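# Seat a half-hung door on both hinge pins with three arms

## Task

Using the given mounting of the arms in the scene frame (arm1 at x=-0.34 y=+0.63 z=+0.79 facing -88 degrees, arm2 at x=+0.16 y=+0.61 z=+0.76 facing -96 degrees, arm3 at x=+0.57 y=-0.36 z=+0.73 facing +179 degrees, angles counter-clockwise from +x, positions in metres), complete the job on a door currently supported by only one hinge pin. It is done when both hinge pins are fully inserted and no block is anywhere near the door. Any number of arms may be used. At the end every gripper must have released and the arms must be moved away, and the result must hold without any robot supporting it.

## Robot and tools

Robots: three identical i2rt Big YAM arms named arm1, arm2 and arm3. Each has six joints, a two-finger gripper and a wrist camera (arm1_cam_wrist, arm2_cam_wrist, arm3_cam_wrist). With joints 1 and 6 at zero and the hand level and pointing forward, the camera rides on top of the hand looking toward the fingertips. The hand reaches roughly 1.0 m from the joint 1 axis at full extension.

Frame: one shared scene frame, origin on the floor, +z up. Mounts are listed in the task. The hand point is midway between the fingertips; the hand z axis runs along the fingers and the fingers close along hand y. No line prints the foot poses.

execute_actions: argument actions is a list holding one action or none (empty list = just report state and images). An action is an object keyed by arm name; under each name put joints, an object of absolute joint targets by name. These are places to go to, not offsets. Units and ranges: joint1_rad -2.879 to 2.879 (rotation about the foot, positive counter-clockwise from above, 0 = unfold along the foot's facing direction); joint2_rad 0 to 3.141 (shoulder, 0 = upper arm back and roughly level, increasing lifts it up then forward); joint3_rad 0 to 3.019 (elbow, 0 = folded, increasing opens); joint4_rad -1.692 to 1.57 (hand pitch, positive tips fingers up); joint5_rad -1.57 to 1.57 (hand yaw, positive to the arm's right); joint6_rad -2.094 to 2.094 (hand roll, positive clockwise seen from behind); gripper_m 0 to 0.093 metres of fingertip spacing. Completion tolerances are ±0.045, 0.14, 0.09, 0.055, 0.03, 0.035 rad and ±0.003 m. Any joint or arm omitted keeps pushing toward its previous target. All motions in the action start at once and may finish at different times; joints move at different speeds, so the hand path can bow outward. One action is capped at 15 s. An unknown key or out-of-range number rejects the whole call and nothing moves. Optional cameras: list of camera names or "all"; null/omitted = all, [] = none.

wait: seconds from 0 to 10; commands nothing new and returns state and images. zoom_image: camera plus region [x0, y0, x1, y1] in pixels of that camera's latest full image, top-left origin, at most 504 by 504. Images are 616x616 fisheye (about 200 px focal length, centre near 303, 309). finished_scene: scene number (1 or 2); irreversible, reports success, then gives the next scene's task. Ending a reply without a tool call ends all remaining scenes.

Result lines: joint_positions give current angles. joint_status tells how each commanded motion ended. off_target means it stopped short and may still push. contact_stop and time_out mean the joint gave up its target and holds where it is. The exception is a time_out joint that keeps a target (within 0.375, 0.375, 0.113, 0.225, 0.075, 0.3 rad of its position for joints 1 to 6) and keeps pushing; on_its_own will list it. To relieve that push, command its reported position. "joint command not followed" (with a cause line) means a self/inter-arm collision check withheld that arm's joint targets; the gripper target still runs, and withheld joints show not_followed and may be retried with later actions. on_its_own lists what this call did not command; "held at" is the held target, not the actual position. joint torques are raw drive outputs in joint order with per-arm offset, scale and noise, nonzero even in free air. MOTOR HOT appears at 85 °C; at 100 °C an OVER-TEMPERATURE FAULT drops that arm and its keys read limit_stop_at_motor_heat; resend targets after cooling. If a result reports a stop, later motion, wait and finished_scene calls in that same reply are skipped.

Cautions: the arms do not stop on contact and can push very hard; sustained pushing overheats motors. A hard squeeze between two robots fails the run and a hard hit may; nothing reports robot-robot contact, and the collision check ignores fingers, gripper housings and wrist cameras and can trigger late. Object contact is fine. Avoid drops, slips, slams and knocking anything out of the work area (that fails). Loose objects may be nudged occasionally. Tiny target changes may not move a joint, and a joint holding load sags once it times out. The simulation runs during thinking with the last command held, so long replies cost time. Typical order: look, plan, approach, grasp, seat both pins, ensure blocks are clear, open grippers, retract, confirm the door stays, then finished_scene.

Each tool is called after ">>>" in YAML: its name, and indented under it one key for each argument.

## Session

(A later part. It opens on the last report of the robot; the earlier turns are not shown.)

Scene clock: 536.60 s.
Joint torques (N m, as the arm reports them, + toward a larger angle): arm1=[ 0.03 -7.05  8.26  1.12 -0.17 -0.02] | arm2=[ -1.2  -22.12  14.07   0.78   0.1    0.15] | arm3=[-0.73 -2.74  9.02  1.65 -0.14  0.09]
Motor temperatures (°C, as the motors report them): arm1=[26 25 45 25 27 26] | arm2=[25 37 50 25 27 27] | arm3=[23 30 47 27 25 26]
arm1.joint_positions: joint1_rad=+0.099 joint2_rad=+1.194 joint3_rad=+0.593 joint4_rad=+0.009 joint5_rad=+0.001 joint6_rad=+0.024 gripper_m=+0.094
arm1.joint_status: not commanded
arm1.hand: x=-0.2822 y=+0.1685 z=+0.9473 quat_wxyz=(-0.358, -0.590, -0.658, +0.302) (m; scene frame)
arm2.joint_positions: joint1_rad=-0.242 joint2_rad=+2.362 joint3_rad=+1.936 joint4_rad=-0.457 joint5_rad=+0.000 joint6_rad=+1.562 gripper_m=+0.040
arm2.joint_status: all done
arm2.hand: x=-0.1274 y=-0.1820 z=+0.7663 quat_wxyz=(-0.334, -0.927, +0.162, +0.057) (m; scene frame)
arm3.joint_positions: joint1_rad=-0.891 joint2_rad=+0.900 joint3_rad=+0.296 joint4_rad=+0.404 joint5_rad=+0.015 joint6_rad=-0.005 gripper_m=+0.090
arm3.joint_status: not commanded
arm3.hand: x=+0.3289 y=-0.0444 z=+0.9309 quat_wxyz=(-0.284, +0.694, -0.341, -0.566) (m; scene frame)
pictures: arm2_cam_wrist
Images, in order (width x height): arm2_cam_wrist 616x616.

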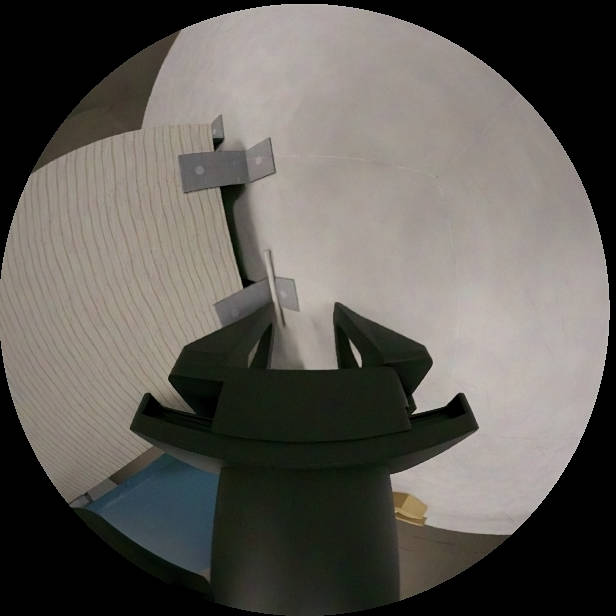

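>>> execute_actions:
  actions:
    - {"arm2":{"joints":{"joint2_rad":2.47,"joint3_rad":2.19,"joint4_rad":-0.56,"gripper_m":0.03}}}
  cameras: ["arm2_cam_wrist"]

>>> zoom_image:
  camera: "arm2_cam_wrist"
  region: [230,200,370,340]

Scene clock: 546.57 s.
Joint torques (N m, as the arm reports them, + toward a larger angle): arm1=[-0.07 -7.17  8.27  1.13 -0.18 -0.03] | arm2=[ -1.36 -22.4   15.04   0.76   0.13   0.12] | arm3=[-0.49 -3.23  9.05  1.74 -0.14  0.1 ]
Motor temperatures (°C, as the motors report them): arm1=[26 25 45 25 27 26] | arm2=[25 38 51 25 27 27] | arm3=[23 30 47 27 25 26]
arm1.joint_positions: joint1_rad=+0.099 joint2_rad=+1.194 joint3_rad=+0.593 joint4_rad=+0.009 joint5_rad=+0.001 joint6_rad=+0.024 gripper_m=+0.094
arm1.joint_status: not commanded
arm1.hand: x=-0.2822 y=+0.1685 z=+0.9473 quat_wxyz=(-0.358, -0.590, -0.658, +0.302) (m; scene frame)
arm2.joint_positions: joint1_rad=-0.242 joint2_rad=+2.454 joint3_rad=+2.140 joint4_rad=-0.541 joint5_rad=+0.000 joint6_rad=+1.562 gripper_m=+0.030
arm2.joint_status: all done
arm2.hand: x=-0.1410 y=-0.2189 z=+0.7806 quat_wxyz=(-0.347, -0.922, +0.161, +0.059) (m; scene frame)
arm3.joint_positions: joint1_rad=-0.891 joint2_rad=+0.900 joint3_rad=+0.296 joint4_rad=+0.404 joint5_rad=+0.015 joint6_rad=-0.005 gripper_m=+0.090
arm3.joint_status: not commanded
arm3.hand: x=+0.3289 y=-0.0444 z=+0.9309 quat_wxyz=(-0.284, +0.694, -0.341, -0.566) (m; scene frame)
pictures: arm2_cam_wrist
Images, in order (width x height): arm2_cam_wrist 616x616.

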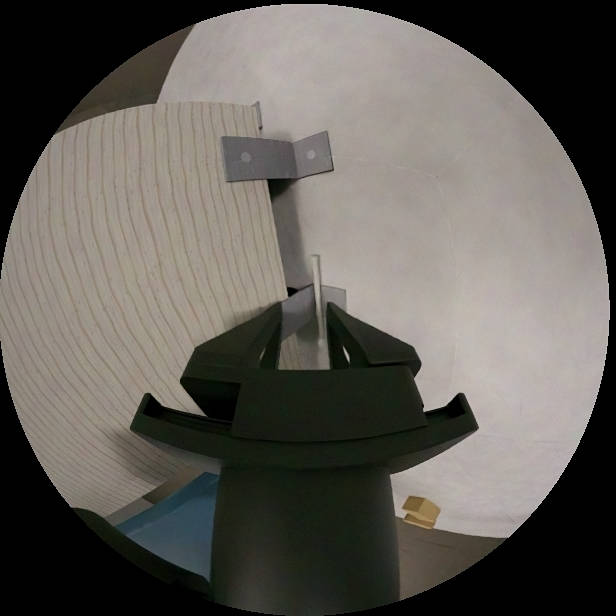

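Region (230, 200, 370, 340) of arm2_cam_wrist's 616x616 image, scaled by 3.600, with more detail than that image has.

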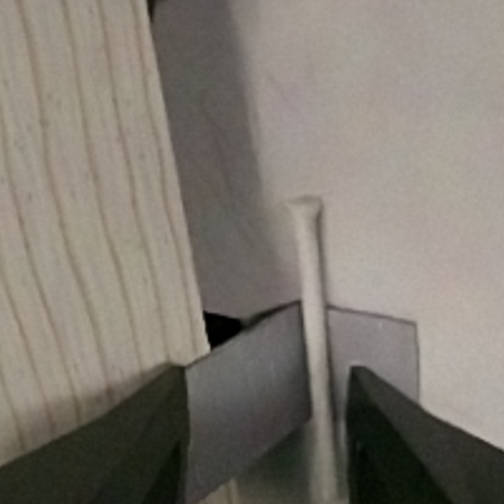

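>>> execute_actions:
  actions:
    - {"arm2":{"joints":{"joint1_rad":-0.222,"joint2_rad":2.525,"joint3_rad":2.21,"joint4_rad":-0.54}}}
  cameras: ["arm2_cam_wrist"]

>>> zoom_image:
  camera: "arm2_cam_wrist"
  region: [240,230,380,370]

Scene clock: 558.47 s.
Joint torques (N m, as the arm reports them, + toward a larger angle): arm1=[-0.08 -7.12  8.28  1.12 -0.17 -0.03] | arm2=[  0.94 -21.3   14.43   1.27   0.06   0.15] | arm3=[-0.37 -2.61  9.08  1.61 -0.14  0.1 ]
Motor temperatures (°C, as the motors report them): arm1=[26 25 45 25 27 26] | arm2=[25 39 52 25 27 27] | arm3=[23 30 47 27 25 26]
arm1.joint_positions: joint1_rad=+0.099 joint2_rad=+1.194 joint3_rad=+0.593 joint4_rad=+0.009 joint5_rad=+0.001 joint6_rad=+0.024 gripper_m=+0.094
arm1.joint_status: not commanded
arm1.hand: x=-0.2822 y=+0.1685 z=+0.9473 quat_wxyz=(-0.358, -0.590, -0.658, +0.302) (m; scene frame)
arm2.joint_positions: joint1_rad=-0.234 joint2_rad=+2.494 joint3_rad=+2.164 joint4_rad=-0.541 joint5_rad=+0.002 joint6_rad=+1.562 gripper_m=+0.030
arm2.joint_status: all done
arm2.hand: x=-0.1356 y=-0.2235 z=+0.7590 quat_wxyz=(-0.340, -0.925, +0.158, +0.057) (m; scene frame)
arm3.joint_positions: joint1_rad=-0.891 joint2_rad=+0.900 joint3_rad=+0.296 joint4_rad=+0.404 joint5_rad=+0.015 joint6_rad=-0.005 gripper_m=+0.090
arm3.joint_status: not commanded
arm3.hand: x=+0.3289 y=-0.0444 z=+0.9309 quat_wxyz=(-0.284, +0.694, -0.341, -0.566) (m; scene frame)
pictures: arm2_cam_wrist
Images, in order (width x height): arm2_cam_wrist 616x616.

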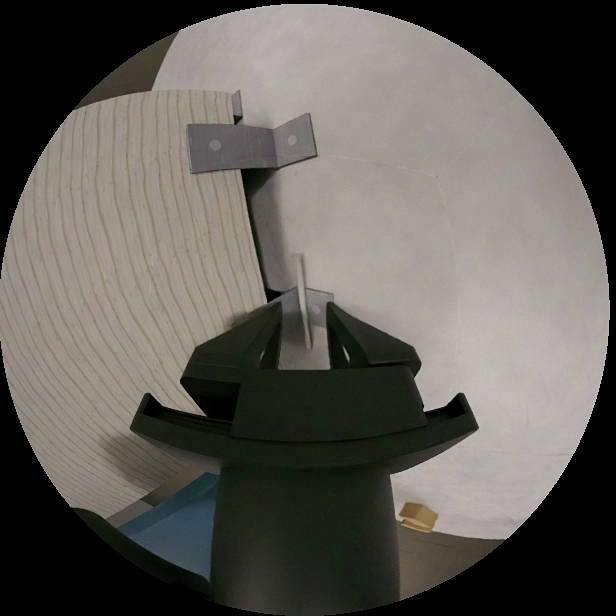

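Region (240, 230, 380, 370) of arm2_cam_wrist's 616x616 image, scaled by 3.600, with more detail than that image has.

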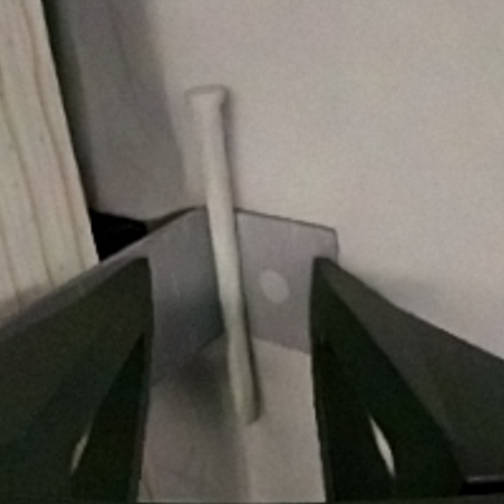

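>>> execute_actions:
  actions:
    - {"arm2":{"joints":{"gripper_m":0.018,"joint2_rad":2.55,"joint3_rad":2.21,"joint4_rad":-0.53}}}
  cameras: ["arm2_cam_wrist"]

>>> zoom_image:
  camera: "arm2_cam_wrist"
  region: [240,230,380,370]

Scene clock: 563.03 s.
Joint torques (N m, as the arm reports them, + toward a larger angle): arm1=[ 0.04 -7.17  8.3   1.11 -0.17 -0.03] | arm2=[  0.52 -20.61  14.28   1.72   0.05   0.14] | arm3=[-0.67 -2.6   9.05  1.67 -0.13  0.09]
Motor temperatures (°C, as the motors report them): arm1=[26 25 45 25 27 26] | arm2=[25 39 52 25 27 27] | arm3=[23 30 47 27 25 26]
arm1.joint_positions: joint1_rad=+0.099 joint2_rad=+1.194 joint3_rad=+0.593 joint4_rad=+0.009 joint5_rad=+0.001 joint6_rad=+0.024 gripper_m=+0.094
arm1.joint_status: not commanded
arm1.hand: x=-0.2822 y=+0.1685 z=+0.9473 quat_wxyz=(-0.358, -0.590, -0.658, +0.302) (m; scene frame)
arm2.joint_positions: joint1_rad=-0.234 joint2_rad=+2.502 joint3_rad=+2.167 joint4_rad=-0.540 joint5_rad=+0.002 joint6_rad=+1.563 gripper_m=+0.018
arm2.joint_status: all done
arm2.hand: x=-0.1352 y=-0.2237 z=+0.7533 quat_wxyz=(-0.338, -0.926, +0.158, +0.057) (m; scene frame)
arm3.joint_positions: joint1_rad=-0.891 joint2_rad=+0.900 joint3_rad=+0.296 joint4_rad=+0.404 joint5_rad=+0.015 joint6_rad=-0.005 gripper_m=+0.090
arm3.joint_status: not commanded
arm3.hand: x=+0.3289 y=-0.0444 z=+0.9309 quat_wxyz=(-0.284, +0.694, -0.341, -0.566) (m; scene frame)
pictures: arm2_cam_wrist
Images, in order (width x height): arm2_cam_wrist 616x616.

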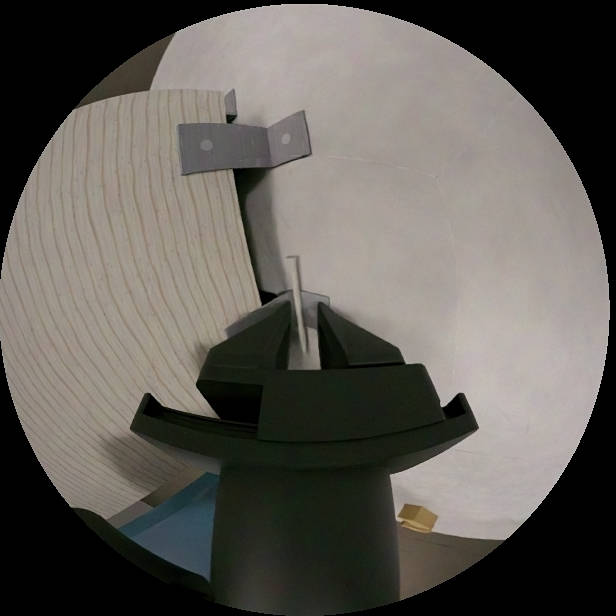

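Region (240, 230, 380, 370) of arm2_cam_wrist's 616x616 image, scaled by 3.600, with more detail than that image has.

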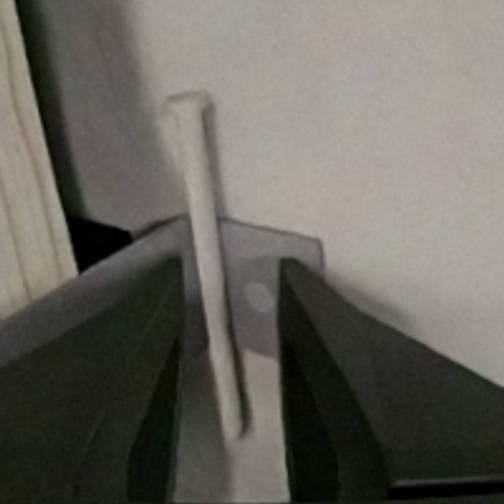

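>>> execute_actions:
  actions:
    - {"arm2":{"joints":{"joint2_rad":2.6,"joint3_rad":2.29,"joint4_rad":-0.66}}}
  cameras: ["arm2_cam_wrist","arm1_cam_wrist"]

>>> zoom_image:
  camera: "arm2_cam_wrist"
  region: [240,230,380,370]

Scene clock: 569.37 s.
Joint torques (N m, as the arm reports them, + toward a larger angle): arm1=[-0.07 -7.    8.28  1.15 -0.18 -0.03] | arm2=[  0.88 -19.41  13.67   0.26   0.06   0.11] | arm3=[-0.46 -2.69  9.19  1.65 -0.15  0.07]
Motor temperatures (°C, as the motors report them): arm1=[26 25 45 25 27 26] | arm2=[25 39 52 25 27 27] | arm3=[23 30 47 27 25 26]
arm1.joint_positions: joint1_rad=+0.099 joint2_rad=+1.194 joint3_rad=+0.593 joint4_rad=+0.009 joint5_rad=+0.001 joint6_rad=+0.024 gripper_m=+0.094
arm1.joint_status: not commanded
arm1.hand: x=-0.2822 y=+0.1685 z=+0.9473 quat_wxyz=(-0.358, -0.590, -0.658, +0.302) (m; scene frame)
arm2.joint_positions: joint1_rad=-0.234 joint2_rad=+2.540 joint3_rad=+2.256 joint4_rad=-0.631 joint5_rad=+0.002 joint6_rad=+1.563 gripper_m=+0.018
arm2.joint_status: all done
arm2.hand: x=-0.1367 y=-0.2280 z=+0.7528 quat_wxyz=(-0.320, -0.933, +0.159, +0.053) (m; scene frame)
arm3.joint_positions: joint1_rad=-0.891 joint2_rad=+0.900 joint3_rad=+0.296 joint4_rad=+0.404 joint5_rad=+0.015 joint6_rad=-0.005 gripper_m=+0.090
arm3.joint_status: not commanded
arm3.hand: x=+0.3289 y=-0.0444 z=+0.9309 quat_wxyz=(-0.284, +0.694, -0.341, -0.566) (m; scene frame)
pictures: arm1_cam_wrist, arm2_cam_wrist
Images, in order (width x height): arm1_cam_wrist 616x616, arm2_cam_wrist 616x616.

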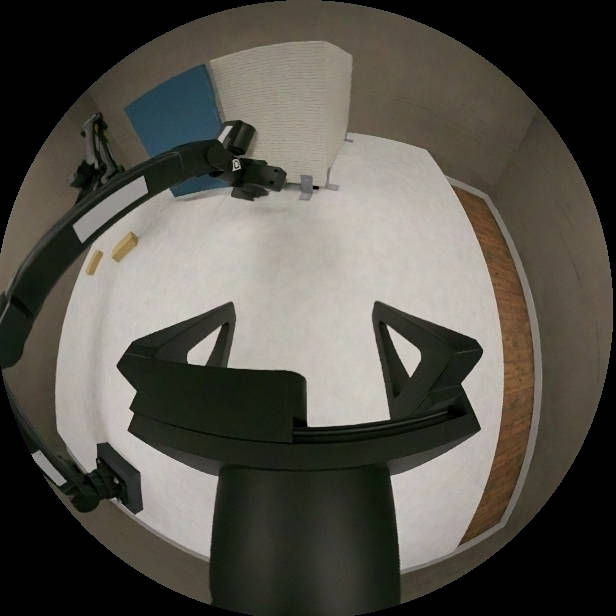

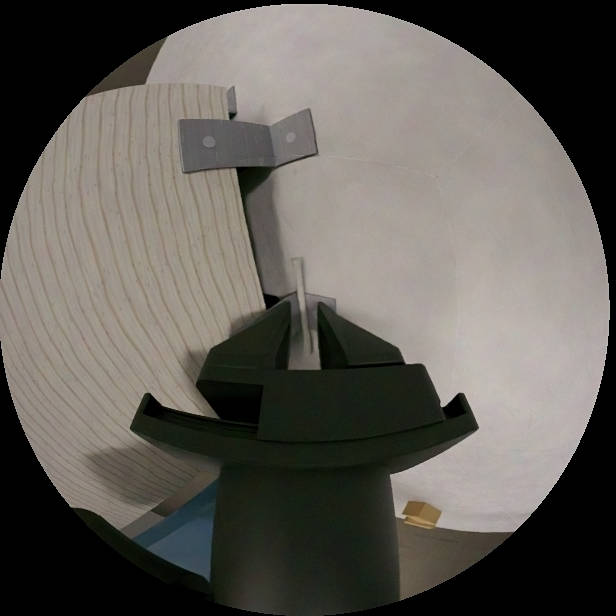

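Region (240, 230, 380, 370) of arm2_cam_wrist's 616x616 image, scaled by 3.600, with more detail than that image has.

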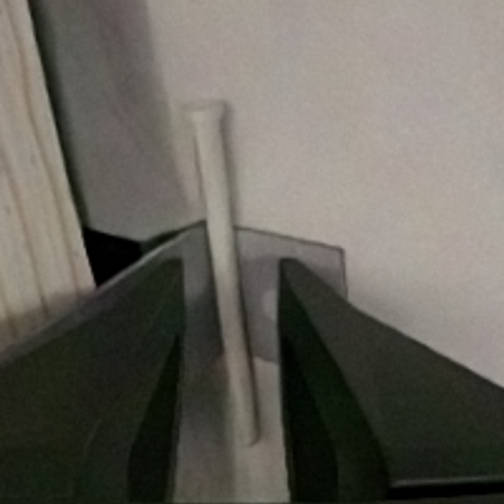

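>>> execute_actions:
  actions:
    - {"arm2":{"joints":{"gripper_m":0.0}}}
  cameras: ["arm2_cam_wrist"]

>>> zoom_image:
  camera: "arm2_cam_wrist"
  region: [240,230,380,370]

Scene clock: 574.27 s.
Joint torques (N m, as the arm reports them, + toward a larger angle): arm1=[-0.16 -7.1   8.26  1.1  -0.17 -0.02] | arm2=[  0.42 -20.17  13.75   0.32   0.07   0.16] | arm3=[-0.94 -2.85  9.02  1.61 -0.12  0.06]
Motor temperatures (°C, as the motors report them): arm1=[26 25 45 25 27 26] | arm2=[25 39 52 25 27 27] | arm3=[23 30 47 27 25 26]
arm1.joint_positions: joint1_rad=+0.099 joint2_rad=+1.194 joint3_rad=+0.593 joint4_rad=+0.009 joint5_rad=+0.001 joint6_rad=+0.024 gripper_m=+0.094
arm1.joint_status: not commanded
arm1.hand: x=-0.2822 y=+0.1685 z=+0.9473 quat_wxyz=(-0.358, -0.590, -0.658, +0.302) (m; scene frame)
arm2.joint_positions: joint1_rad=-0.234 joint2_rad=+2.544 joint3_rad=+2.256 joint4_rad=-0.638 joint5_rad=+0.002 joint6_rad=+1.563 gripper_m=+0.001
arm2.joint_status: all done
arm2.hand: x=-0.1360 y=-0.2262 z=+0.7480 quat_wxyz=(-0.314, -0.934, +0.160, +0.052) (m; scene frame)
arm3.joint_positions: joint1_rad=-0.891 joint2_rad=+0.900 joint3_rad=+0.296 joint4_rad=+0.404 joint5_rad=+0.015 joint6_rad=-0.005 gripper_m=+0.090
arm3.joint_status: not commanded
arm3.hand: x=+0.3289 y=-0.0444 z=+0.9309 quat_wxyz=(-0.284, +0.694, -0.341, -0.566) (m; scene frame)
pictures: arm2_cam_wrist
Images, in order (width x height): arm2_cam_wrist 616x616.

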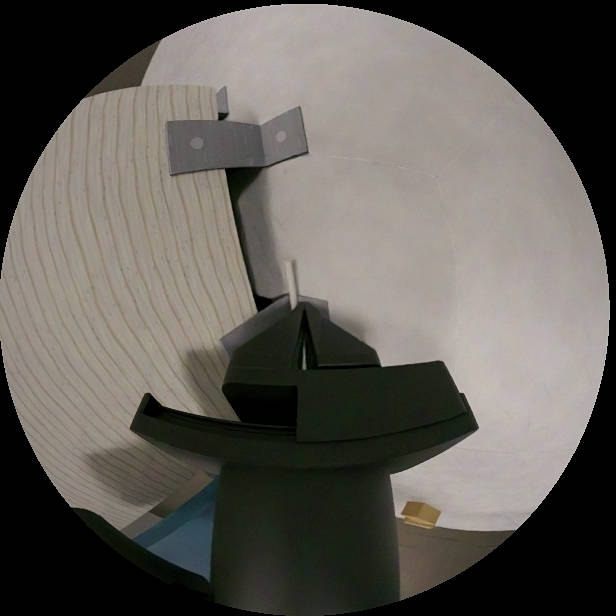

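Region (240, 230, 380, 370) of arm2_cam_wrist's 616x616 image, scaled by 3.600, with more detail than that image has.

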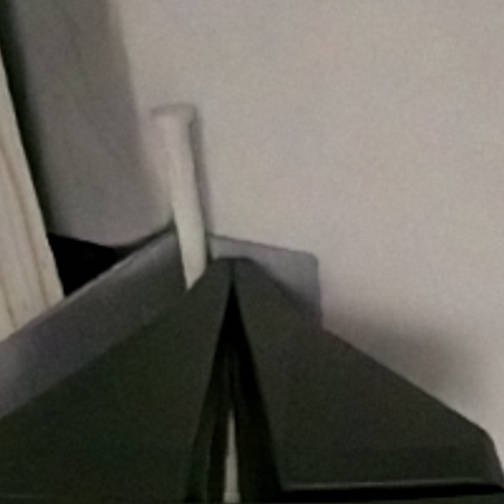

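>>> execute_actions:
  actions:
    - {"arm2":{"joints":{"joint2_rad":2.50,"joint3_rad":2.29}}}
  cameras: []

>>> execute_actions:
  actions:
    - {"arm2":{"joints":{"joint1_rad":-0.29,"gripper_m":0.02}}}
  cameras: []

>>> execute_actions:
  actions:
    - {"arm2":{"joints":{"joint2_rad":2.57,"joint3_rad":2.29}}}
  cameras: ["arm2_cam_wrist"]

>>> zoom_image:
  camera: "arm2_cam_wrist"
  region: [240,230,380,370]

Scene clock: 583.83 s.
Joint torques (N m, as the arm reports them, + toward a larger angle): arm1=[-0.05 -7.26  8.25  1.08 -0.17 -0.03] | arm2=[  0.79 -24.73  13.78   0.6    0.06   0.13] | arm3=[-0.42 -2.48  9.12  1.69 -0.1   0.08]
Motor temperatures (°C, as the motors report them): arm1=[26 25 45 25 27 26] | arm2=[25 39 51 25 27 27] | arm3=[23 30 47 27 25 26]
arm1.joint_positions: joint1_rad=+0.099 joint2_rad=+1.194 joint3_rad=+0.593 joint4_rad=+0.009 joint5_rad=+0.001 joint6_rad=+0.024 gripper_m=+0.094
arm1.joint_status: not commanded
arm1.hand: x=-0.2822 y=+0.1685 z=+0.9473 quat_wxyz=(-0.358, -0.590, -0.658, +0.302) (m; scene frame)
arm2.joint_positions: joint1_rad=-0.234 joint2_rad=+2.510 joint3_rad=+2.256 joint4_rad=-0.642 joint5_rad=+0.002 joint6_rad=+1.563 gripper_m=+0.001
arm2.joint_status: all done
arm2.hand: x=-0.1375 y=-0.2295 z=+0.7772 quat_wxyz=(-0.328, -0.929, +0.159, +0.055) (m; scene frame)
arm3.joint_positions: joint1_rad=-0.891 joint2_rad=+0.900 joint3_rad=+0.296 joint4_rad=+0.404 joint5_rad=+0.015 joint6_rad=-0.005 gripper_m=+0.090
arm3.joint_status: not commanded
arm3.hand: x=+0.3289 y=-0.0444 z=+0.9309 quat_wxyz=(-0.284, +0.694, -0.341, -0.566) (m; scene frame)
pictures: none
No camera images: the call's "cameras" was empty. Leave "cameras" out to get every camera's image.

Scene clock: 584.87 s.
Joint torques (N m, as the arm reports them, + toward a larger angle): arm1=[ 0.01 -7.16  8.28  1.11 -0.18 -0.03] | arm2=[ -0.08 -24.81  13.83   1.01   0.11   0.14] | arm3=[-0.33 -2.48  9.11  1.53 -0.16  0.07]
Motor temperatures (°C, as the motors report them): arm1=[26 25 45 25 27 26] | arm2=[25 39 51 25 27 27] | arm3=[23 30 47 27 25 26]
arm1.joint_positions: joint1_rad=+0.099 joint2_rad=+1.194 joint3_rad=+0.593 joint4_rad=+0.009 joint5_rad=+0.001 joint6_rad=+0.024 gripper_m=+0.094
arm1.joint_status: not commanded
arm1.hand: x=-0.2822 y=+0.1685 z=+0.9473 quat_wxyz=(-0.358, -0.590, -0.658, +0.302) (m; scene frame)
arm2.joint_positions: joint1_rad=-0.297 joint2_rad=+2.510 joint3_rad=+2.256 joint4_rad=-0.651 joint5_rad=+0.000 joint6_rad=+1.563 gripper_m=+0.020
arm2.joint_status: all done
arm2.hand: x=-0.1891 y=-0.2074 z=+0.7757 quat_wxyz=(-0.322, -0.925, +0.188, +0.064) (m; scene frame)
arm3.joint_positions: joint1_rad=-0.891 joint2_rad=+0.900 joint3_rad=+0.296 joint4_rad=+0.404 joint5_rad=+0.015 joint6_rad=-0.005 gripper_m=+0.090
arm3.joint_status: not commanded
arm3.hand: x=+0.3289 y=-0.0444 z=+0.9309 quat_wxyz=(-0.284, +0.694, -0.341, -0.566) (m; scene frame)
pictures: none
No camera images: the call's "cameras" was empty. Leave "cameras" out to get every camera's image.

Scene clock: 585.87 s.
Joint torques (N m, as the arm reports them, + toward a larger angle): arm1=[-0.05 -7.16  8.32  1.13 -0.17 -0.02] | arm2=[  0.62 -21.77  13.7    0.88   0.14   0.11] | arm3=[-0.5  -2.46  9.08  1.73 -0.14  0.08]
Motor temperatures (°C, as the motors report them): arm1=[26 25 45 25 27 26] | arm2=[25 39 51 25 27 27] | arm3=[23 30 47 27 25 26]
arm1.joint_positions: joint1_rad=+0.099 joint2_rad=+1.194 joint3_rad=+0.593 joint4_rad=+0.009 joint5_rad=+0.001 joint6_rad=+0.024 gripper_m=+0.094
arm1.joint_status: not commanded
arm1.hand: x=-0.2822 y=+0.1685 z=+0.9473 quat_wxyz=(-0.358, -0.590, -0.658, +0.302) (m; scene frame)
arm2.joint_positions: joint1_rad=-0.297 joint2_rad=+2.537 joint3_rad=+2.257 joint4_rad=-0.651 joint5_rad=+0.000 joint6_rad=+1.563 gripper_m=+0.020
arm2.joint_status: all done
arm2.hand: x=-0.1876 y=-0.2045 z=+0.7523 quat_wxyz=(-0.310, -0.930, +0.189, +0.061) (m; scene frame)
arm3.joint_positions: joint1_rad=-0.891 joint2_rad=+0.900 joint3_rad=+0.296 joint4_rad=+0.404 joint5_rad=+0.015 joint6_rad=-0.005 gripper_m=+0.090
arm3.joint_status: not commanded
arm3.hand: x=+0.3289 y=-0.0444 z=+0.9309 quat_wxyz=(-0.284, +0.694, -0.341, -0.566) (m; scene frame)
pictures: arm2_cam_wrist
Images, in order (width x height): arm2_cam_wrist 616x616.

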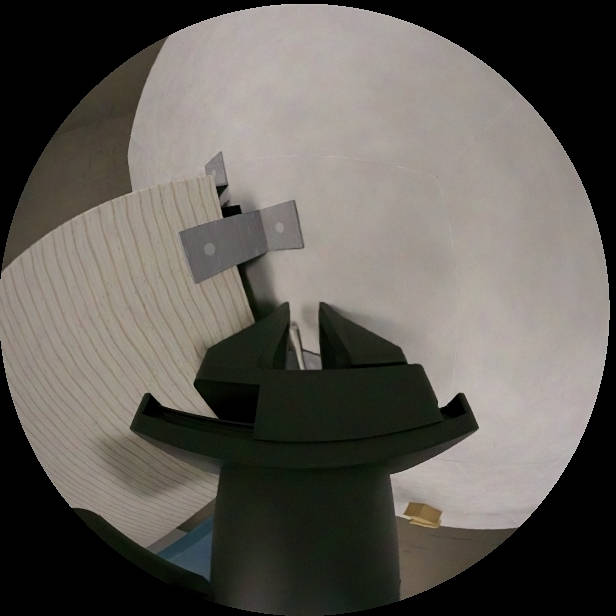

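Region (240, 230, 380, 370) of arm2_cam_wrist's 616x616 image, scaled by 3.600, with more detail than that image has.

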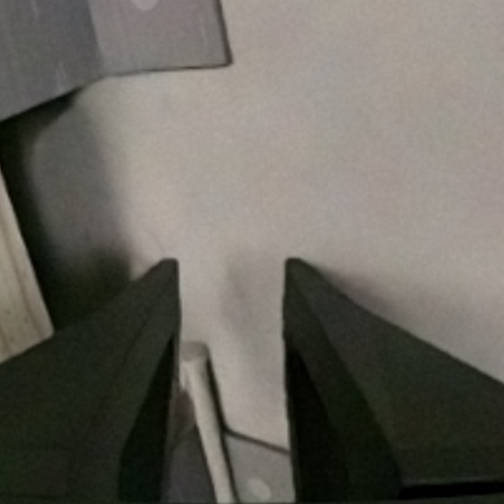

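>>> execute_actions:
  actions:
    - {"arm2":{"joints":{"joint2_rad":2.50,"joint3_rad":2.33}}}
  cameras: []

>>> execute_actions:
  actions:
    - {"arm2":{"joints":{"joint1_rad":-0.25,"joint6_rad":0,"gripper_m":0.0,"joint3_rad":2.38,"joint2_rad":2.56}}}
  cameras: ["arm2_cam_wrist"]

Scene clock: 598.03 s.
Joint torques (N m, as the arm reports them, + toward a larger angle): arm1=[ 0.12 -7.21  8.3   1.13 -0.18 -0.03] | arm2=[  0.28 -24.92  15.49   0.83   0.1    0.12] | arm3=[-0.7  -2.37  9.17  1.67 -0.13  0.07]
Motor temperatures (°C, as the motors report them): arm1=[26 25 45 25 27 26] | arm2=[25 40 51 25 26 27] | arm3=[23 30 47 27 25 26]
arm1.joint_positions: joint1_rad=+0.099 joint2_rad=+1.194 joint3_rad=+0.593 joint4_rad=+0.009 joint5_rad=+0.001 joint6_rad=+0.024 gripper_m=+0.094
arm1.joint_status: not commanded
arm1.hand: x=-0.2822 y=+0.1685 z=+0.9473 quat_wxyz=(-0.358, -0.590, -0.658, +0.302) (m; scene frame)
arm2.joint_positions: joint1_rad=-0.297 joint2_rad=+2.511 joint3_rad=+2.276 joint4_rad=-0.651 joint5_rad=+0.000 joint6_rad=+1.563 gripper_m=+0.020
arm2.joint_status: all done
arm2.hand: x=-0.1913 y=-0.2125 z=+0.7847 quat_wxyz=(-0.331, -0.922, +0.188, +0.065) (m; scene frame)
arm3.joint_positions: joint1_rad=-0.891 joint2_rad=+0.900 joint3_rad=+0.296 joint4_rad=+0.404 joint5_rad=+0.015 joint6_rad=-0.005 gripper_m=+0.090
arm3.joint_status: not commanded
arm3.hand: x=+0.3289 y=-0.0444 z=+0.9309 quat_wxyz=(-0.284, +0.694, -0.341, -0.566) (m; scene frame)
pictures: none
No camera images: the call's "cameras" was empty. Leave "cameras" out to get every camera's image.

Scene clock: 601.50 s.
Joint torques (N m, as the arm reports them, + toward a larger angle): arm1=[ 0.17 -7.06  8.28  1.11 -0.18 -0.04] | arm2=[  3.87 -21.35  15.95   2.23  -0.59  -0.52] | arm3=[-0.37 -2.69  9.09  1.65 -0.13  0.08]
Motor temperatures (°C, as the motors report them): arm1=[26 25 45 25 27 26] | arm2=[25 40 52 25 27 27] | arm3=[23 30 47 27 25 26]
arm1.joint_positions: joint1_rad=+0.099 joint2_rad=+1.194 joint3_rad=+0.593 joint4_rad=+0.009 joint5_rad=+0.001 joint6_rad=+0.024 gripper_m=+0.094
arm1.joint_status: not commanded
arm1.hand: x=-0.2822 y=+0.1685 z=+0.9473 quat_wxyz=(-0.358, -0.590, -0.658, +0.302) (m; scene frame)
arm2.joint_positions: joint1_rad=-0.300 joint2_rad=+2.524 joint3_rad=+2.322 joint4_rad=-0.680 joint5_rad=+0.014 joint6_rad=+0.054 gripper_m=+0.001
arm2.joint_status: joint1_rad time_out (moved -0.003 of +0.047); joint6_rad time_out (moved -1.509 of -1.563); the others done
arm2.on_its_own: joint1_rad reads -0.300 and still pushes toward -0.250 since a time_out; joint6_rad reads +0.054 and still pushes toward +0.000 since a time_out
arm2.hand: x=-0.1980 y=-0.2155 z=+0.7928 quat_wxyz=(-0.191, -0.802, -0.491, +0.280) (m; scene frame)
arm3.joint_positions: joint1_rad=-0.891 joint2_rad=+0.900 joint3_rad=+0.296 joint4_rad=+0.404 joint5_rad=+0.015 joint6_rad=-0.005 gripper_m=+0.090
arm3.joint_status: not commanded
arm3.hand: x=+0.3289 y=-0.0444 z=+0.9309 quat_wxyz=(-0.284, +0.694, -0.341, -0.566) (m; scene frame)
pictures: arm2_cam_wrist
Images, in order (width x height): arm2_cam_wrist 616x616.

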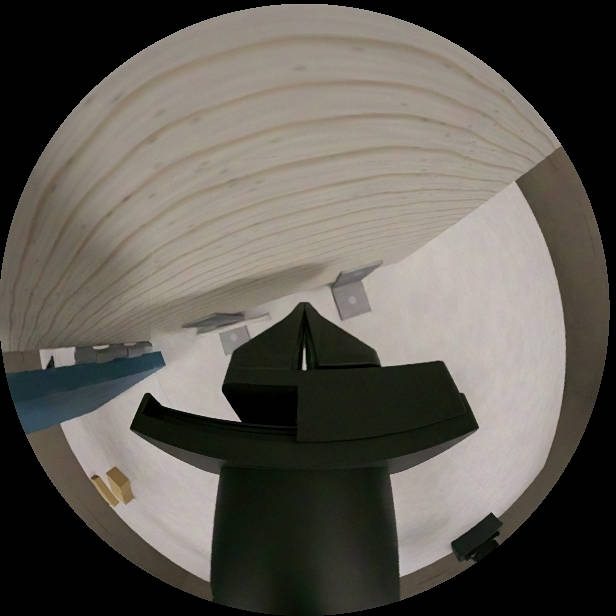

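>>> execute_actions:
  actions:
    - {"arm2":{"joints":{"joint1_rad":-0.30,"joint2_rad":2.3,"joint3_rad":2.0,"joint6_rad":0.054}}}
  cameras: []

>>> execute_actions:
  actions:
    - {"arm2":{"joints":{"joint1_rad":-0.255,"joint6_rad":1.57}}}
  cameras: []

>>> execute_actions:
  actions:
    - {"arm2":{"joints":{"joint2_rad":2.52,"joint3_rad":2.35,"joint4_rad":-0.68}}}
  cameras: []

>>> execute_actions:
  actions:
    - {"arm2":{"joints":{"joint2_rad":2.61}}}
  cameras: ["arm2_cam_wrist"]

Scene clock: 615.37 s.
Joint torques (N m, as the arm reports them, + toward a larger angle): arm1=[-0.1  -7.21  8.29  1.15 -0.17 -0.03] | arm2=[ -0.34 -20.71  10.91   1.98  -0.12   0.09] | arm3=[-0.87 -2.54  9.01  1.6  -0.12  0.09]
Motor temperatures (°C, as the motors report them): arm1=[26 25 45 25 27 26] | arm2=[25 41 53 25 27 27] | arm3=[23 30 48 27 25 26]
arm1.joint_positions: joint1_rad=+0.099 joint2_rad=+1.194 joint3_rad=+0.593 joint4_rad=+0.009 joint5_rad=+0.001 joint6_rad=+0.024 gripper_m=+0.094
arm1.joint_status: not commanded
arm1.hand: x=-0.2822 y=+0.1685 z=+0.9473 quat_wxyz=(-0.358, -0.590, -0.658, +0.302) (m; scene frame)
arm2.joint_positions: joint1_rad=-0.302 joint2_rad=+2.282 joint3_rad=+2.001 joint4_rad=-0.679 joint5_rad=+0.004 joint6_rad=+0.054 gripper_m=+0.001
arm2.joint_status: all done
arm2.hand: x=-0.1698 y=-0.1493 z=+0.8307 quat_wxyz=(-0.174, -0.812, -0.499, +0.247) (m; scene frame)
arm3.joint_positions: joint1_rad=-0.891 joint2_rad=+0.900 joint3_rad=+0.296 joint4_rad=+0.404 joint5_rad=+0.015 joint6_rad=-0.005 gripper_m=+0.090
arm3.joint_status: not commanded
arm3.hand: x=+0.3289 y=-0.0444 z=+0.9309 quat_wxyz=(-0.284, +0.694, -0.341, -0.566) (m; scene frame)
pictures: none
No camera images: the call's "cameras" was empty. Leave "cameras" out to get every camera's image.

Scene clock: 617.50 s.
Joint torques (N m, as the arm reports them, + toward a larger angle): arm1=[ 0.1  -7.21  8.32  1.09 -0.17 -0.03] | arm2=[ -0.41 -20.45  10.8    1.88  -0.02   0.17] | arm3=[-0.54 -2.34  9.    1.66 -0.16  0.09]
Motor temperatures (°C, as the motors report them): arm1=[26 25 45 25 27 26] | arm2=[25 41 53 25 27 27] | arm3=[23 30 48 27 25 26]
arm1.joint_positions: joint1_rad=+0.099 joint2_rad=+1.194 joint3_rad=+0.593 joint4_rad=+0.009 joint5_rad=+0.001 joint6_rad=+0.024 gripper_m=+0.094
arm1.joint_status: not commanded
arm1.hand: x=-0.2822 y=+0.1685 z=+0.9473 quat_wxyz=(-0.358, -0.590, -0.658, +0.302) (m; scene frame)
arm2.joint_positions: joint1_rad=-0.252 joint2_rad=+2.282 joint3_rad=+2.001 joint4_rad=-0.679 joint5_rad=+0.003 joint6_rad=+1.561 gripper_m=+0.001
arm2.joint_status: all done
arm2.hand: x=-0.1314 y=-0.1650 z=+0.8311 quat_wxyz=(-0.298, -0.938, +0.168, +0.053) (m; scene frame)
arm3.joint_positions: joint1_rad=-0.891 joint2_rad=+0.900 joint3_rad=+0.296 joint4_rad=+0.404 joint5_rad=+0.015 joint6_rad=-0.005 gripper_m=+0.090
arm3.joint_status: not commanded
arm3.hand: x=+0.3289 y=-0.0444 z=+0.9309 quat_wxyz=(-0.284, +0.694, -0.341, -0.566) (m; scene frame)
pictures: none
No camera images: the call's "cameras" was empty. Leave "cameras" out to get every camera's image.

Scene clock: 618.70 s.
Joint torques (N m, as the arm reports them, + toward a larger angle): arm1=[-0.15 -7.12  8.22  1.12 -0.17 -0.03] | arm2=[ -0.43 -25.04  15.1    1.24   0.     0.14] | arm3=[-0.72 -2.65  9.12  1.71 -0.15  0.12]
Motor temperatures (°C, as the motors report them): arm1=[26 25 45 25 27 26] | arm2=[25 41 53 25 27 27] | arm3=[23 30 48 27 25 26]
arm1.joint_positions: joint1_rad=+0.099 joint2_rad=+1.194 joint3_rad=+0.593 joint4_rad=+0.009 joint5_rad=+0.001 joint6_rad=+0.024 gripper_m=+0.094
arm1.joint_status: not commanded
arm1.hand: x=-0.2822 y=+0.1685 z=+0.9473 quat_wxyz=(-0.358, -0.590, -0.658, +0.302) (m; scene frame)
arm2.joint_positions: joint1_rad=-0.252 joint2_rad=+2.524 joint3_rad=+2.302 joint4_rad=-0.679 joint5_rad=+0.003 joint6_rad=+1.562 gripper_m=+0.001
arm2.joint_status: all done
arm2.hand: x=-0.1546 y=-0.2276 z=+0.7830 quat_wxyz=(-0.325, -0.929, +0.167, +0.058) (m; scene frame)
arm3.joint_positions: joint1_rad=-0.891 joint2_rad=+0.900 joint3_rad=+0.296 joint4_rad=+0.404 joint5_rad=+0.015 joint6_rad=-0.005 gripper_m=+0.090
arm3.joint_status: not commanded
arm3.hand: x=+0.3289 y=-0.0444 z=+0.9309 quat_wxyz=(-0.284, +0.694, -0.341, -0.566) (m; scene frame)
pictures: none
No camera images: the call's "cameras" was empty. Leave "cameras" out to get every camera's image.

Scene clock: 619.70 s.
Joint torques (N m, as the arm reports them, + toward a larger angle): arm1=[-0.02 -7.24  8.28  1.13 -0.17 -0.03] | arm2=[ -0.14 -21.31  13.76   1.1    0.02   0.13] | arm3=[-0.63 -2.71  9.01  1.62 -0.15  0.1 ]
Motor temperatures (°C, as the motors report them): arm1=[26 25 45 25 27 26] | arm2=[25 41 53 25 27 27] | arm3=[23 30 48 27 25 26]
arm1.joint_positions: joint1_rad=+0.099 joint2_rad=+1.194 joint3_rad=+0.593 joint4_rad=+0.009 joint5_rad=+0.001 joint6_rad=+0.024 gripper_m=+0.094
arm1.joint_status: not commanded
arm1.hand: x=-0.2822 y=+0.1685 z=+0.9473 quat_wxyz=(-0.358, -0.590, -0.658, +0.302) (m; scene frame)
arm2.joint_positions: joint1_rad=-0.252 joint2_rad=+2.573 joint3_rad=+2.315 joint4_rad=-0.676 joint5_rad=+0.003 joint6_rad=+1.563 gripper_m=+0.001
arm2.joint_status: all done
arm2.hand: x=-0.1535 y=-0.2257 z=+0.7471 quat_wxyz=(-0.309, -0.934, +0.169, +0.055) (m; scene frame)
arm3.joint_positions: joint1_rad=-0.891 joint2_rad=+0.900 joint3_rad=+0.296 joint4_rad=+0.404 joint5_rad=+0.015 joint6_rad=-0.005 gripper_m=+0.090
arm3.joint_status: not commanded
arm3.hand: x=+0.3289 y=-0.0444 z=+0.9309 quat_wxyz=(-0.284, +0.694, -0.341, -0.566) (m; scene frame)
pictures: arm2_cam_wrist
Images, in order (width x height): arm2_cam_wrist 616x616.

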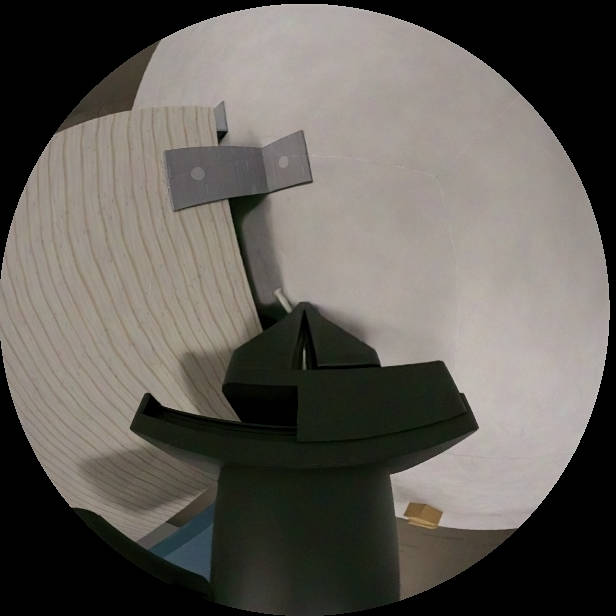

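>>> execute_actions:
  actions:
    - {"arm2":{"joints":{"joint2_rad":2.52,"joint3_rad":2.13,"joint4_rad":-0.68}}}
  cameras: []

>>> execute_actions:
  actions:
    - {"arm2":{"joints":{"joint2_rad":2.3,"joint3_rad":2.0,"gripper_m":0.03}}}
  cameras: ["arm2_cam_wrist"]

Scene clock: 625.63 s.
Joint torques (N m, as the arm reports them, + toward a larger angle): arm1=[ 0.07 -7.2   8.3   1.09 -0.17 -0.04] | arm2=[ -0.37 -21.19   7.78   1.05  -0.02   0.13] | arm3=[-0.68 -2.08  9.09  1.67 -0.1   0.1 ]
Motor temperatures (°C, as the motors report them): arm1=[26 25 44 25 27 26] | arm2=[25 41 52 25 27 27] | arm3=[23 30 48 27 25 26]
arm1.joint_positions: joint1_rad=+0.099 joint2_rad=+1.194 joint3_rad=+0.593 joint4_rad=+0.009 joint5_rad=+0.001 joint6_rad=+0.024 gripper_m=+0.094
arm1.joint_status: not commanded
arm1.hand: x=-0.2822 y=+0.1685 z=+0.9473 quat_wxyz=(-0.358, -0.590, -0.658, +0.302) (m; scene frame)
arm2.joint_positions: joint1_rad=-0.255 joint2_rad=+2.488 joint3_rad=+2.163 joint4_rad=-0.676 joint5_rad=+0.003 joint6_rad=+1.563 gripper_m=+0.001
arm2.joint_status: all done
arm2.hand: x=-0.1438 y=-0.1927 z=+0.7437 quat_wxyz=(-0.278, -0.944, +0.172, +0.050) (m; scene frame)
arm3.joint_positions: joint1_rad=-0.891 joint2_rad=+0.900 joint3_rad=+0.296 joint4_rad=+0.404 joint5_rad=+0.015 joint6_rad=-0.005 gripper_m=+0.090
arm3.joint_status: not commanded
arm3.hand: x=+0.3289 y=-0.0444 z=+0.9309 quat_wxyz=(-0.284, +0.694, -0.341, -0.566) (m; scene frame)
pictures: none
No camera images: the call's "cameras" was empty. Leave "cameras" out to get every camera's image.

Scene clock: 627.07 s.
Joint torques (N m, as the arm reports them, + toward a larger angle): arm1=[-0.06 -7.08  8.27  1.13 -0.17 -0.03] | arm2=[ -0.66 -22.03  11.16   0.81   0.05   0.12] | arm3=[-0.4  -2.61  9.07  1.7  -0.14  0.1 ]
Motor temperatures (°C, as the motors report them): arm1=[26 25 44 25 27 26] | arm2=[25 41 52 25 27 27] | arm3=[23 30 48 27 25 26]
arm1.joint_positions: joint1_rad=+0.099 joint2_rad=+1.194 joint3_rad=+0.593 joint4_rad=+0.009 joint5_rad=+0.001 joint6_rad=+0.024 gripper_m=+0.094
arm1.joint_status: not commanded
arm1.hand: x=-0.2822 y=+0.1685 z=+0.9473 quat_wxyz=(-0.358, -0.590, -0.658, +0.302) (m; scene frame)
arm2.joint_positions: joint1_rad=-0.255 joint2_rad=+2.293 joint3_rad=+1.995 joint4_rad=-0.670 joint5_rad=+0.003 joint6_rad=+1.563 gripper_m=+0.030
arm2.joint_status: all done
arm2.hand: x=-0.1334 y=-0.1634 z=+0.8206 quat_wxyz=(-0.294, -0.939, +0.171, +0.053) (m; scene frame)
arm3.joint_positions: joint1_rad=-0.891 joint2_rad=+0.900 joint3_rad=+0.296 joint4_rad=+0.404 joint5_rad=+0.015 joint6_rad=-0.005 gripper_m=+0.090
arm3.joint_status: not commanded
arm3.hand: x=+0.3289 y=-0.0444 z=+0.9309 quat_wxyz=(-0.284, +0.694, -0.341, -0.566) (m; scene frame)
pictures: arm2_cam_wrist
Images, in order (width x height): arm2_cam_wrist 616x616.

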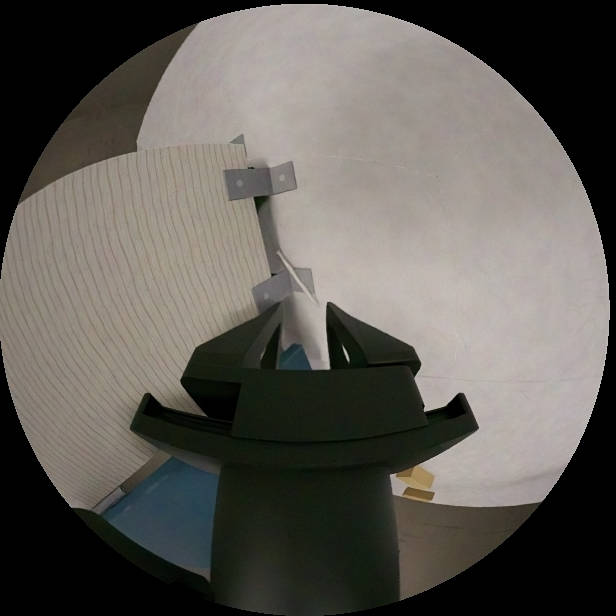

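>>> execute_actions:
  actions:
    - {"arm2":{"joints":{"joint6_rad":0.95,"joint2_rad":2.38,"joint3_rad":2.06}}}
  cameras: ["arm2_cam_wrist"]

Scene clock: 638.07 s.
Joint torques (N m, as the arm reports them, + toward a larger angle): arm1=[-0.08 -7.03  8.3   1.11 -0.18 -0.02] | arm2=[ -0.58 -21.25  14.1    0.93  -0.03  -0.03] | arm3=[-0.36 -2.94  9.05  1.75 -0.15  0.09]
Motor temperatures (°C, as the motors report them): arm1=[26 25 44 25 27 26] | arm2=[25 41 51 25 26 27] | arm3=[23 30 48 27 25 26]
arm1.joint_positions: joint1_rad=+0.099 joint2_rad=+1.194 joint3_rad=+0.593 joint4_rad=+0.009 joint5_rad=+0.001 joint6_rad=+0.024 gripper_m=+0.094
arm1.joint_status: not commanded
arm1.hand: x=-0.2822 y=+0.1685 z=+0.9473 quat_wxyz=(-0.358, -0.590, -0.658, +0.302) (m; scene frame)
arm2.joint_positions: joint1_rad=-0.255 joint2_rad=+2.367 joint3_rad=+2.014 joint4_rad=-0.670 joint5_rad=+0.003 joint6_rad=+0.959 gripper_m=+0.030
arm2.joint_status: all done
arm2.hand: x=-0.1326 y=-0.1627 z=+0.7705 quat_wxyz=(-0.242, -0.955, -0.117, +0.125) (m; scene frame)
arm3.joint_positions: joint1_rad=-0.891 joint2_rad=+0.900 joint3_rad=+0.296 joint4_rad=+0.404 joint5_rad=+0.015 joint6_rad=-0.005 gripper_m=+0.090
arm3.joint_status: not commanded
arm3.hand: x=+0.3289 y=-0.0444 z=+0.9309 quat_wxyz=(-0.284, +0.694, -0.341, -0.566) (m; scene frame)
pictures: arm2_cam_wrist
Images, in order (width x height): arm2_cam_wrist 616x616.

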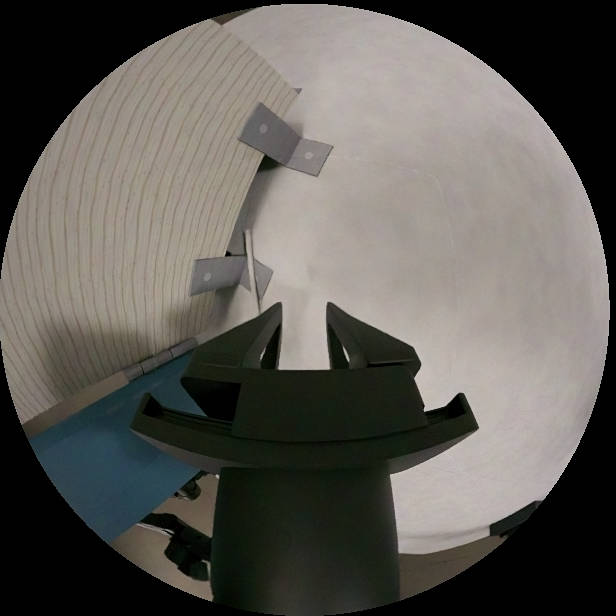

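>>> execute_actions:
  actions:
    - {"arm2":{"joints":{"joint1_rad":-0.21,"joint2_rad":2.43,"joint3_rad":2.14}}}
  cameras: ["arm2_cam_wrist"]

Scene clock: 643.83 s.
Joint torques (N m, as the arm reports them, + toward a larger angle): arm1=[-0.13 -7.12  8.26  1.15 -0.18 -0.03] | arm2=[ -0.67 -20.7   15.27   0.9   -0.03  -0.03] | arm3=[-0.68 -2.42  9.06  1.58 -0.13  0.09]
Motor temperatures (°C, as the motors report them): arm1=[26 25 44 25 27 26] | arm2=[25 41 51 25 26 27] | arm3=[23 30 48 27 25 26]
arm1.joint_positions: joint1_rad=+0.099 joint2_rad=+1.194 joint3_rad=+0.593 joint4_rad=+0.009 joint5_rad=+0.001 joint6_rad=+0.024 gripper_m=+0.094
arm1.joint_status: not commanded
arm1.hand: x=-0.2822 y=+0.1685 z=+0.9473 quat_wxyz=(-0.358, -0.590, -0.658, +0.302) (m; scene frame)
arm2.joint_positions: joint1_rad=-0.208 joint2_rad=+2.401 joint3_rad=+2.084 joint4_rad=-0.670 joint5_rad=+0.003 joint6_rad=+0.958 gripper_m=+0.030
arm2.joint_status: all done
arm2.hand: x=-0.1018 y=-0.1939 z=+0.7776 quat_wxyz=(-0.260, -0.947, -0.139, +0.128) (m; scene frame)
arm3.joint_positions: joint1_rad=-0.891 joint2_rad=+0.900 joint3_rad=+0.296 joint4_rad=+0.404 joint5_rad=+0.015 joint6_rad=-0.005 gripper_m=+0.090
arm3.joint_status: not commanded
arm3.hand: x=+0.3289 y=-0.0444 z=+0.9309 quat_wxyz=(-0.284, +0.694, -0.341, -0.566) (m; scene frame)
pictures: arm2_cam_wrist
Images, in order (width x height): arm2_cam_wrist 616x616.

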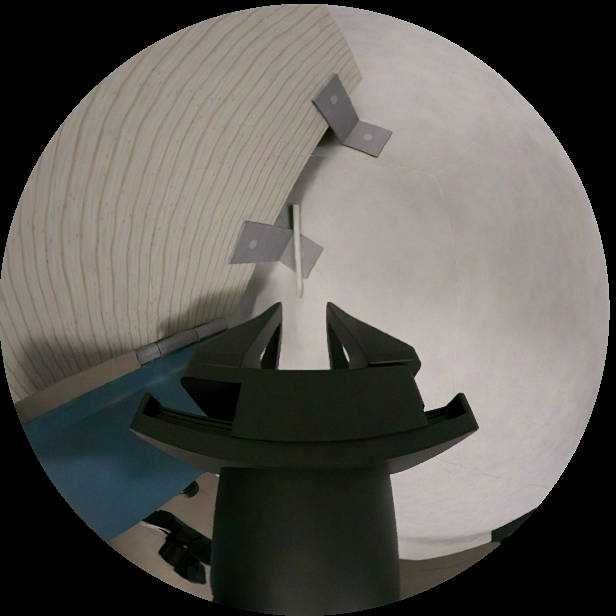

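>>> execute_actions:
  actions:
    - {"arm2":{"joints":{"joint1_rad":-0.24,"joint2_rad":2.49,"joint3_rad":2.21}}}
  cameras: ["arm2_cam_wrist"]

Scene clock: 650.77 s.
Joint torques (N m, as the arm reports them, + toward a larger angle): arm1=[ 0.   -7.16  8.25  1.07 -0.17 -0.04] | arm2=[ -1.21 -21.46  15.21   0.95  -0.04  -0.04] | arm3=[-0.64 -2.57  9.02  1.75 -0.14  0.12]
Motor temperatures (°C, as the motors report them): arm1=[26 25 44 25 27 26] | arm2=[25 41 52 25 26 27] | arm3=[23 30 48 27 25 26]
arm1.joint_positions: joint1_rad=+0.099 joint2_rad=+1.194 joint3_rad=+0.593 joint4_rad=+0.009 joint5_rad=+0.001 joint6_rad=+0.024 gripper_m=+0.094
arm1.joint_status: not commanded
arm1.hand: x=-0.2822 y=+0.1685 z=+0.9473 quat_wxyz=(-0.358, -0.590, -0.658, +0.302) (m; scene frame)
arm2.joint_positions: joint1_rad=-0.237 joint2_rad=+2.466 joint3_rad=+2.157 joint4_rad=-0.670 joint5_rad=+0.003 joint6_rad=+0.958 gripper_m=+0.030
arm2.joint_status: all done
arm2.hand: x=-0.1300 y=-0.2002 z=+0.7598 quat_wxyz=(-0.261, -0.948, -0.125, +0.133) (m; scene frame)
arm3.joint_positions: joint1_rad=-0.891 joint2_rad=+0.900 joint3_rad=+0.296 joint4_rad=+0.404 joint5_rad=+0.015 joint6_rad=-0.005 gripper_m=+0.090
arm3.joint_status: not commanded
arm3.hand: x=+0.3289 y=-0.0444 z=+0.9309 quat_wxyz=(-0.284, +0.694, -0.341, -0.566) (m; scene frame)
pictures: arm2_cam_wrist
Images, in order (width x height): arm2_cam_wrist 616x616.

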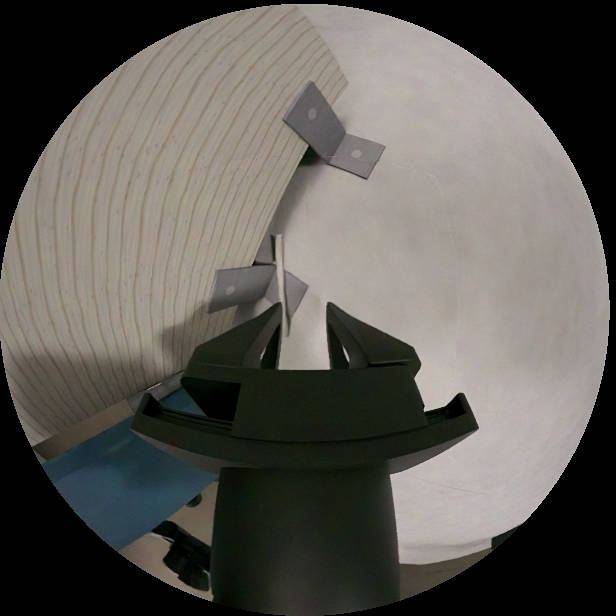

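>>> execute_actions:
  actions:
    - {"arm2":{"joints":{"joint1_rad":-0.225,"joint2_rad":2.51,"joint3_rad":2.25}}}
  cameras: []

>>> execute_actions:
  actions:
    - {"arm2":{"joints":{"joint2_rad":2.56}}}
  cameras: ["arm2_cam_wrist"]

>>> zoom_image:
  camera: "arm2_cam_wrist"
  region: [240,230,380,370]

Scene clock: 655.87 s.
Joint torques (N m, as the arm reports them, + toward a larger angle): arm1=[ 0.04 -7.17  8.29  1.08 -0.18 -0.03] | arm2=[  0.47 -21.55  15.31   1.01  -0.03  -0.07] | arm3=[-0.57 -2.66  8.93  1.74 -0.14  0.07]
Motor temperatures (°C, as the motors report them): arm1=[26 25 44 25 27 26] | arm2=[25 41 53 25 26 27] | arm3=[23 30 48 27 25 26]
arm1.joint_positions: joint1_rad=+0.099 joint2_rad=+1.194 joint3_rad=+0.593 joint4_rad=+0.009 joint5_rad=+0.001 joint6_rad=+0.024 gripper_m=+0.094
arm1.joint_status: not commanded
arm1.hand: x=-0.2822 y=+0.1685 z=+0.9473 quat_wxyz=(-0.358, -0.590, -0.658, +0.302) (m; scene frame)
arm2.joint_positions: joint1_rad=-0.237 joint2_rad=+2.480 joint3_rad=+2.194 joint4_rad=-0.670 joint5_rad=+0.003 joint6_rad=+0.958 gripper_m=+0.030
arm2.joint_status: all done
arm2.hand: x=-0.1334 y=-0.2094 z=+0.7668 quat_wxyz=(-0.271, -0.944, -0.125, +0.138) (m; scene frame)
arm3.joint_positions: joint1_rad=-0.891 joint2_rad=+0.900 joint3_rad=+0.296 joint4_rad=+0.404 joint5_rad=+0.015 joint6_rad=-0.005 gripper_m=+0.090
arm3.joint_status: not commanded
arm3.hand: x=+0.3289 y=-0.0444 z=+0.9309 quat_wxyz=(-0.284, +0.694, -0.341, -0.566) (m; scene frame)
pictures: none
No camera images: the call's "cameras" was empty. Leave "cameras" out to get every camera's image.

Scene clock: 656.93 s.
Joint torques (N m, as the arm reports them, + toward a larger angle): arm1=[-0.2  -7.23  8.26  1.07 -0.18 -0.03] | arm2=[  0.86 -20.15  13.43   0.88   0.    -0.02] | arm3=[-0.8  -2.74  9.01  1.57 -0.14  0.09]
Motor temperatures (°C, as the motors report them): arm1=[26 25 44 25 27 26] | arm2=[25 41 53 25 26 27] | arm3=[23 30 48 27 25 26]
arm1.joint_positions: joint1_rad=+0.099 joint2_rad=+1.194 joint3_rad=+0.593 joint4_rad=+0.009 joint5_rad=+0.001 joint6_rad=+0.024 gripper_m=+0.094
arm1.joint_status: not commanded
arm1.hand: x=-0.2822 y=+0.1685 z=+0.9473 quat_wxyz=(-0.358, -0.590, -0.658, +0.302) (m; scene frame)
arm2.joint_positions: joint1_rad=-0.236 joint2_rad=+2.509 joint3_rad=+2.217 joint4_rad=-0.670 joint5_rad=+0.003 joint6_rad=+0.958 gripper_m=+0.030
arm2.joint_status: all done
arm2.hand: x=-0.1340 y=-0.2128 z=+0.7536 quat_wxyz=(-0.269, -0.945, -0.125, +0.137) (m; scene frame)
arm3.joint_positions: joint1_rad=-0.891 joint2_rad=+0.900 joint3_rad=+0.296 joint4_rad=+0.404 joint5_rad=+0.015 joint6_rad=-0.005 gripper_m=+0.090
arm3.joint_status: not commanded
arm3.hand: x=+0.3289 y=-0.0444 z=+0.9309 quat_wxyz=(-0.284, +0.694, -0.341, -0.566) (m; scene frame)
pictures: arm2_cam_wrist
Images, in order (width x height): arm2_cam_wrist 616x616.

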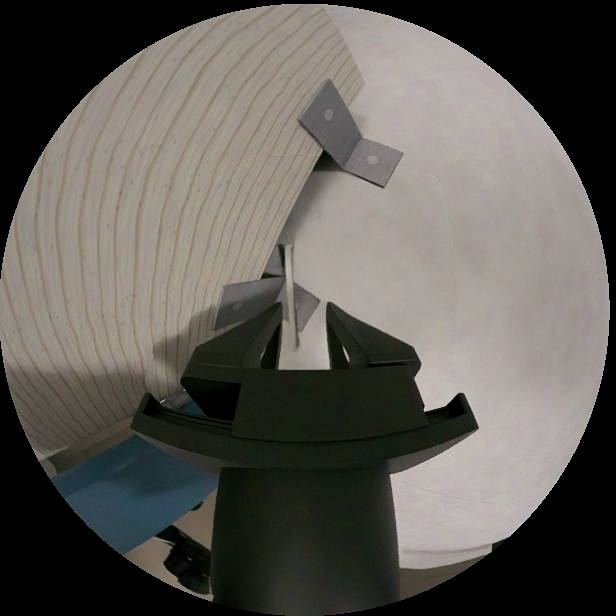

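Region (240, 230, 380, 370) of arm2_cam_wrist's 616x616 image, scaled by 3.600, with more detail than that image has.

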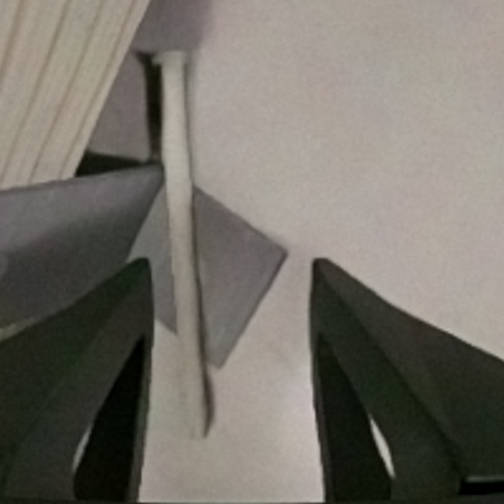

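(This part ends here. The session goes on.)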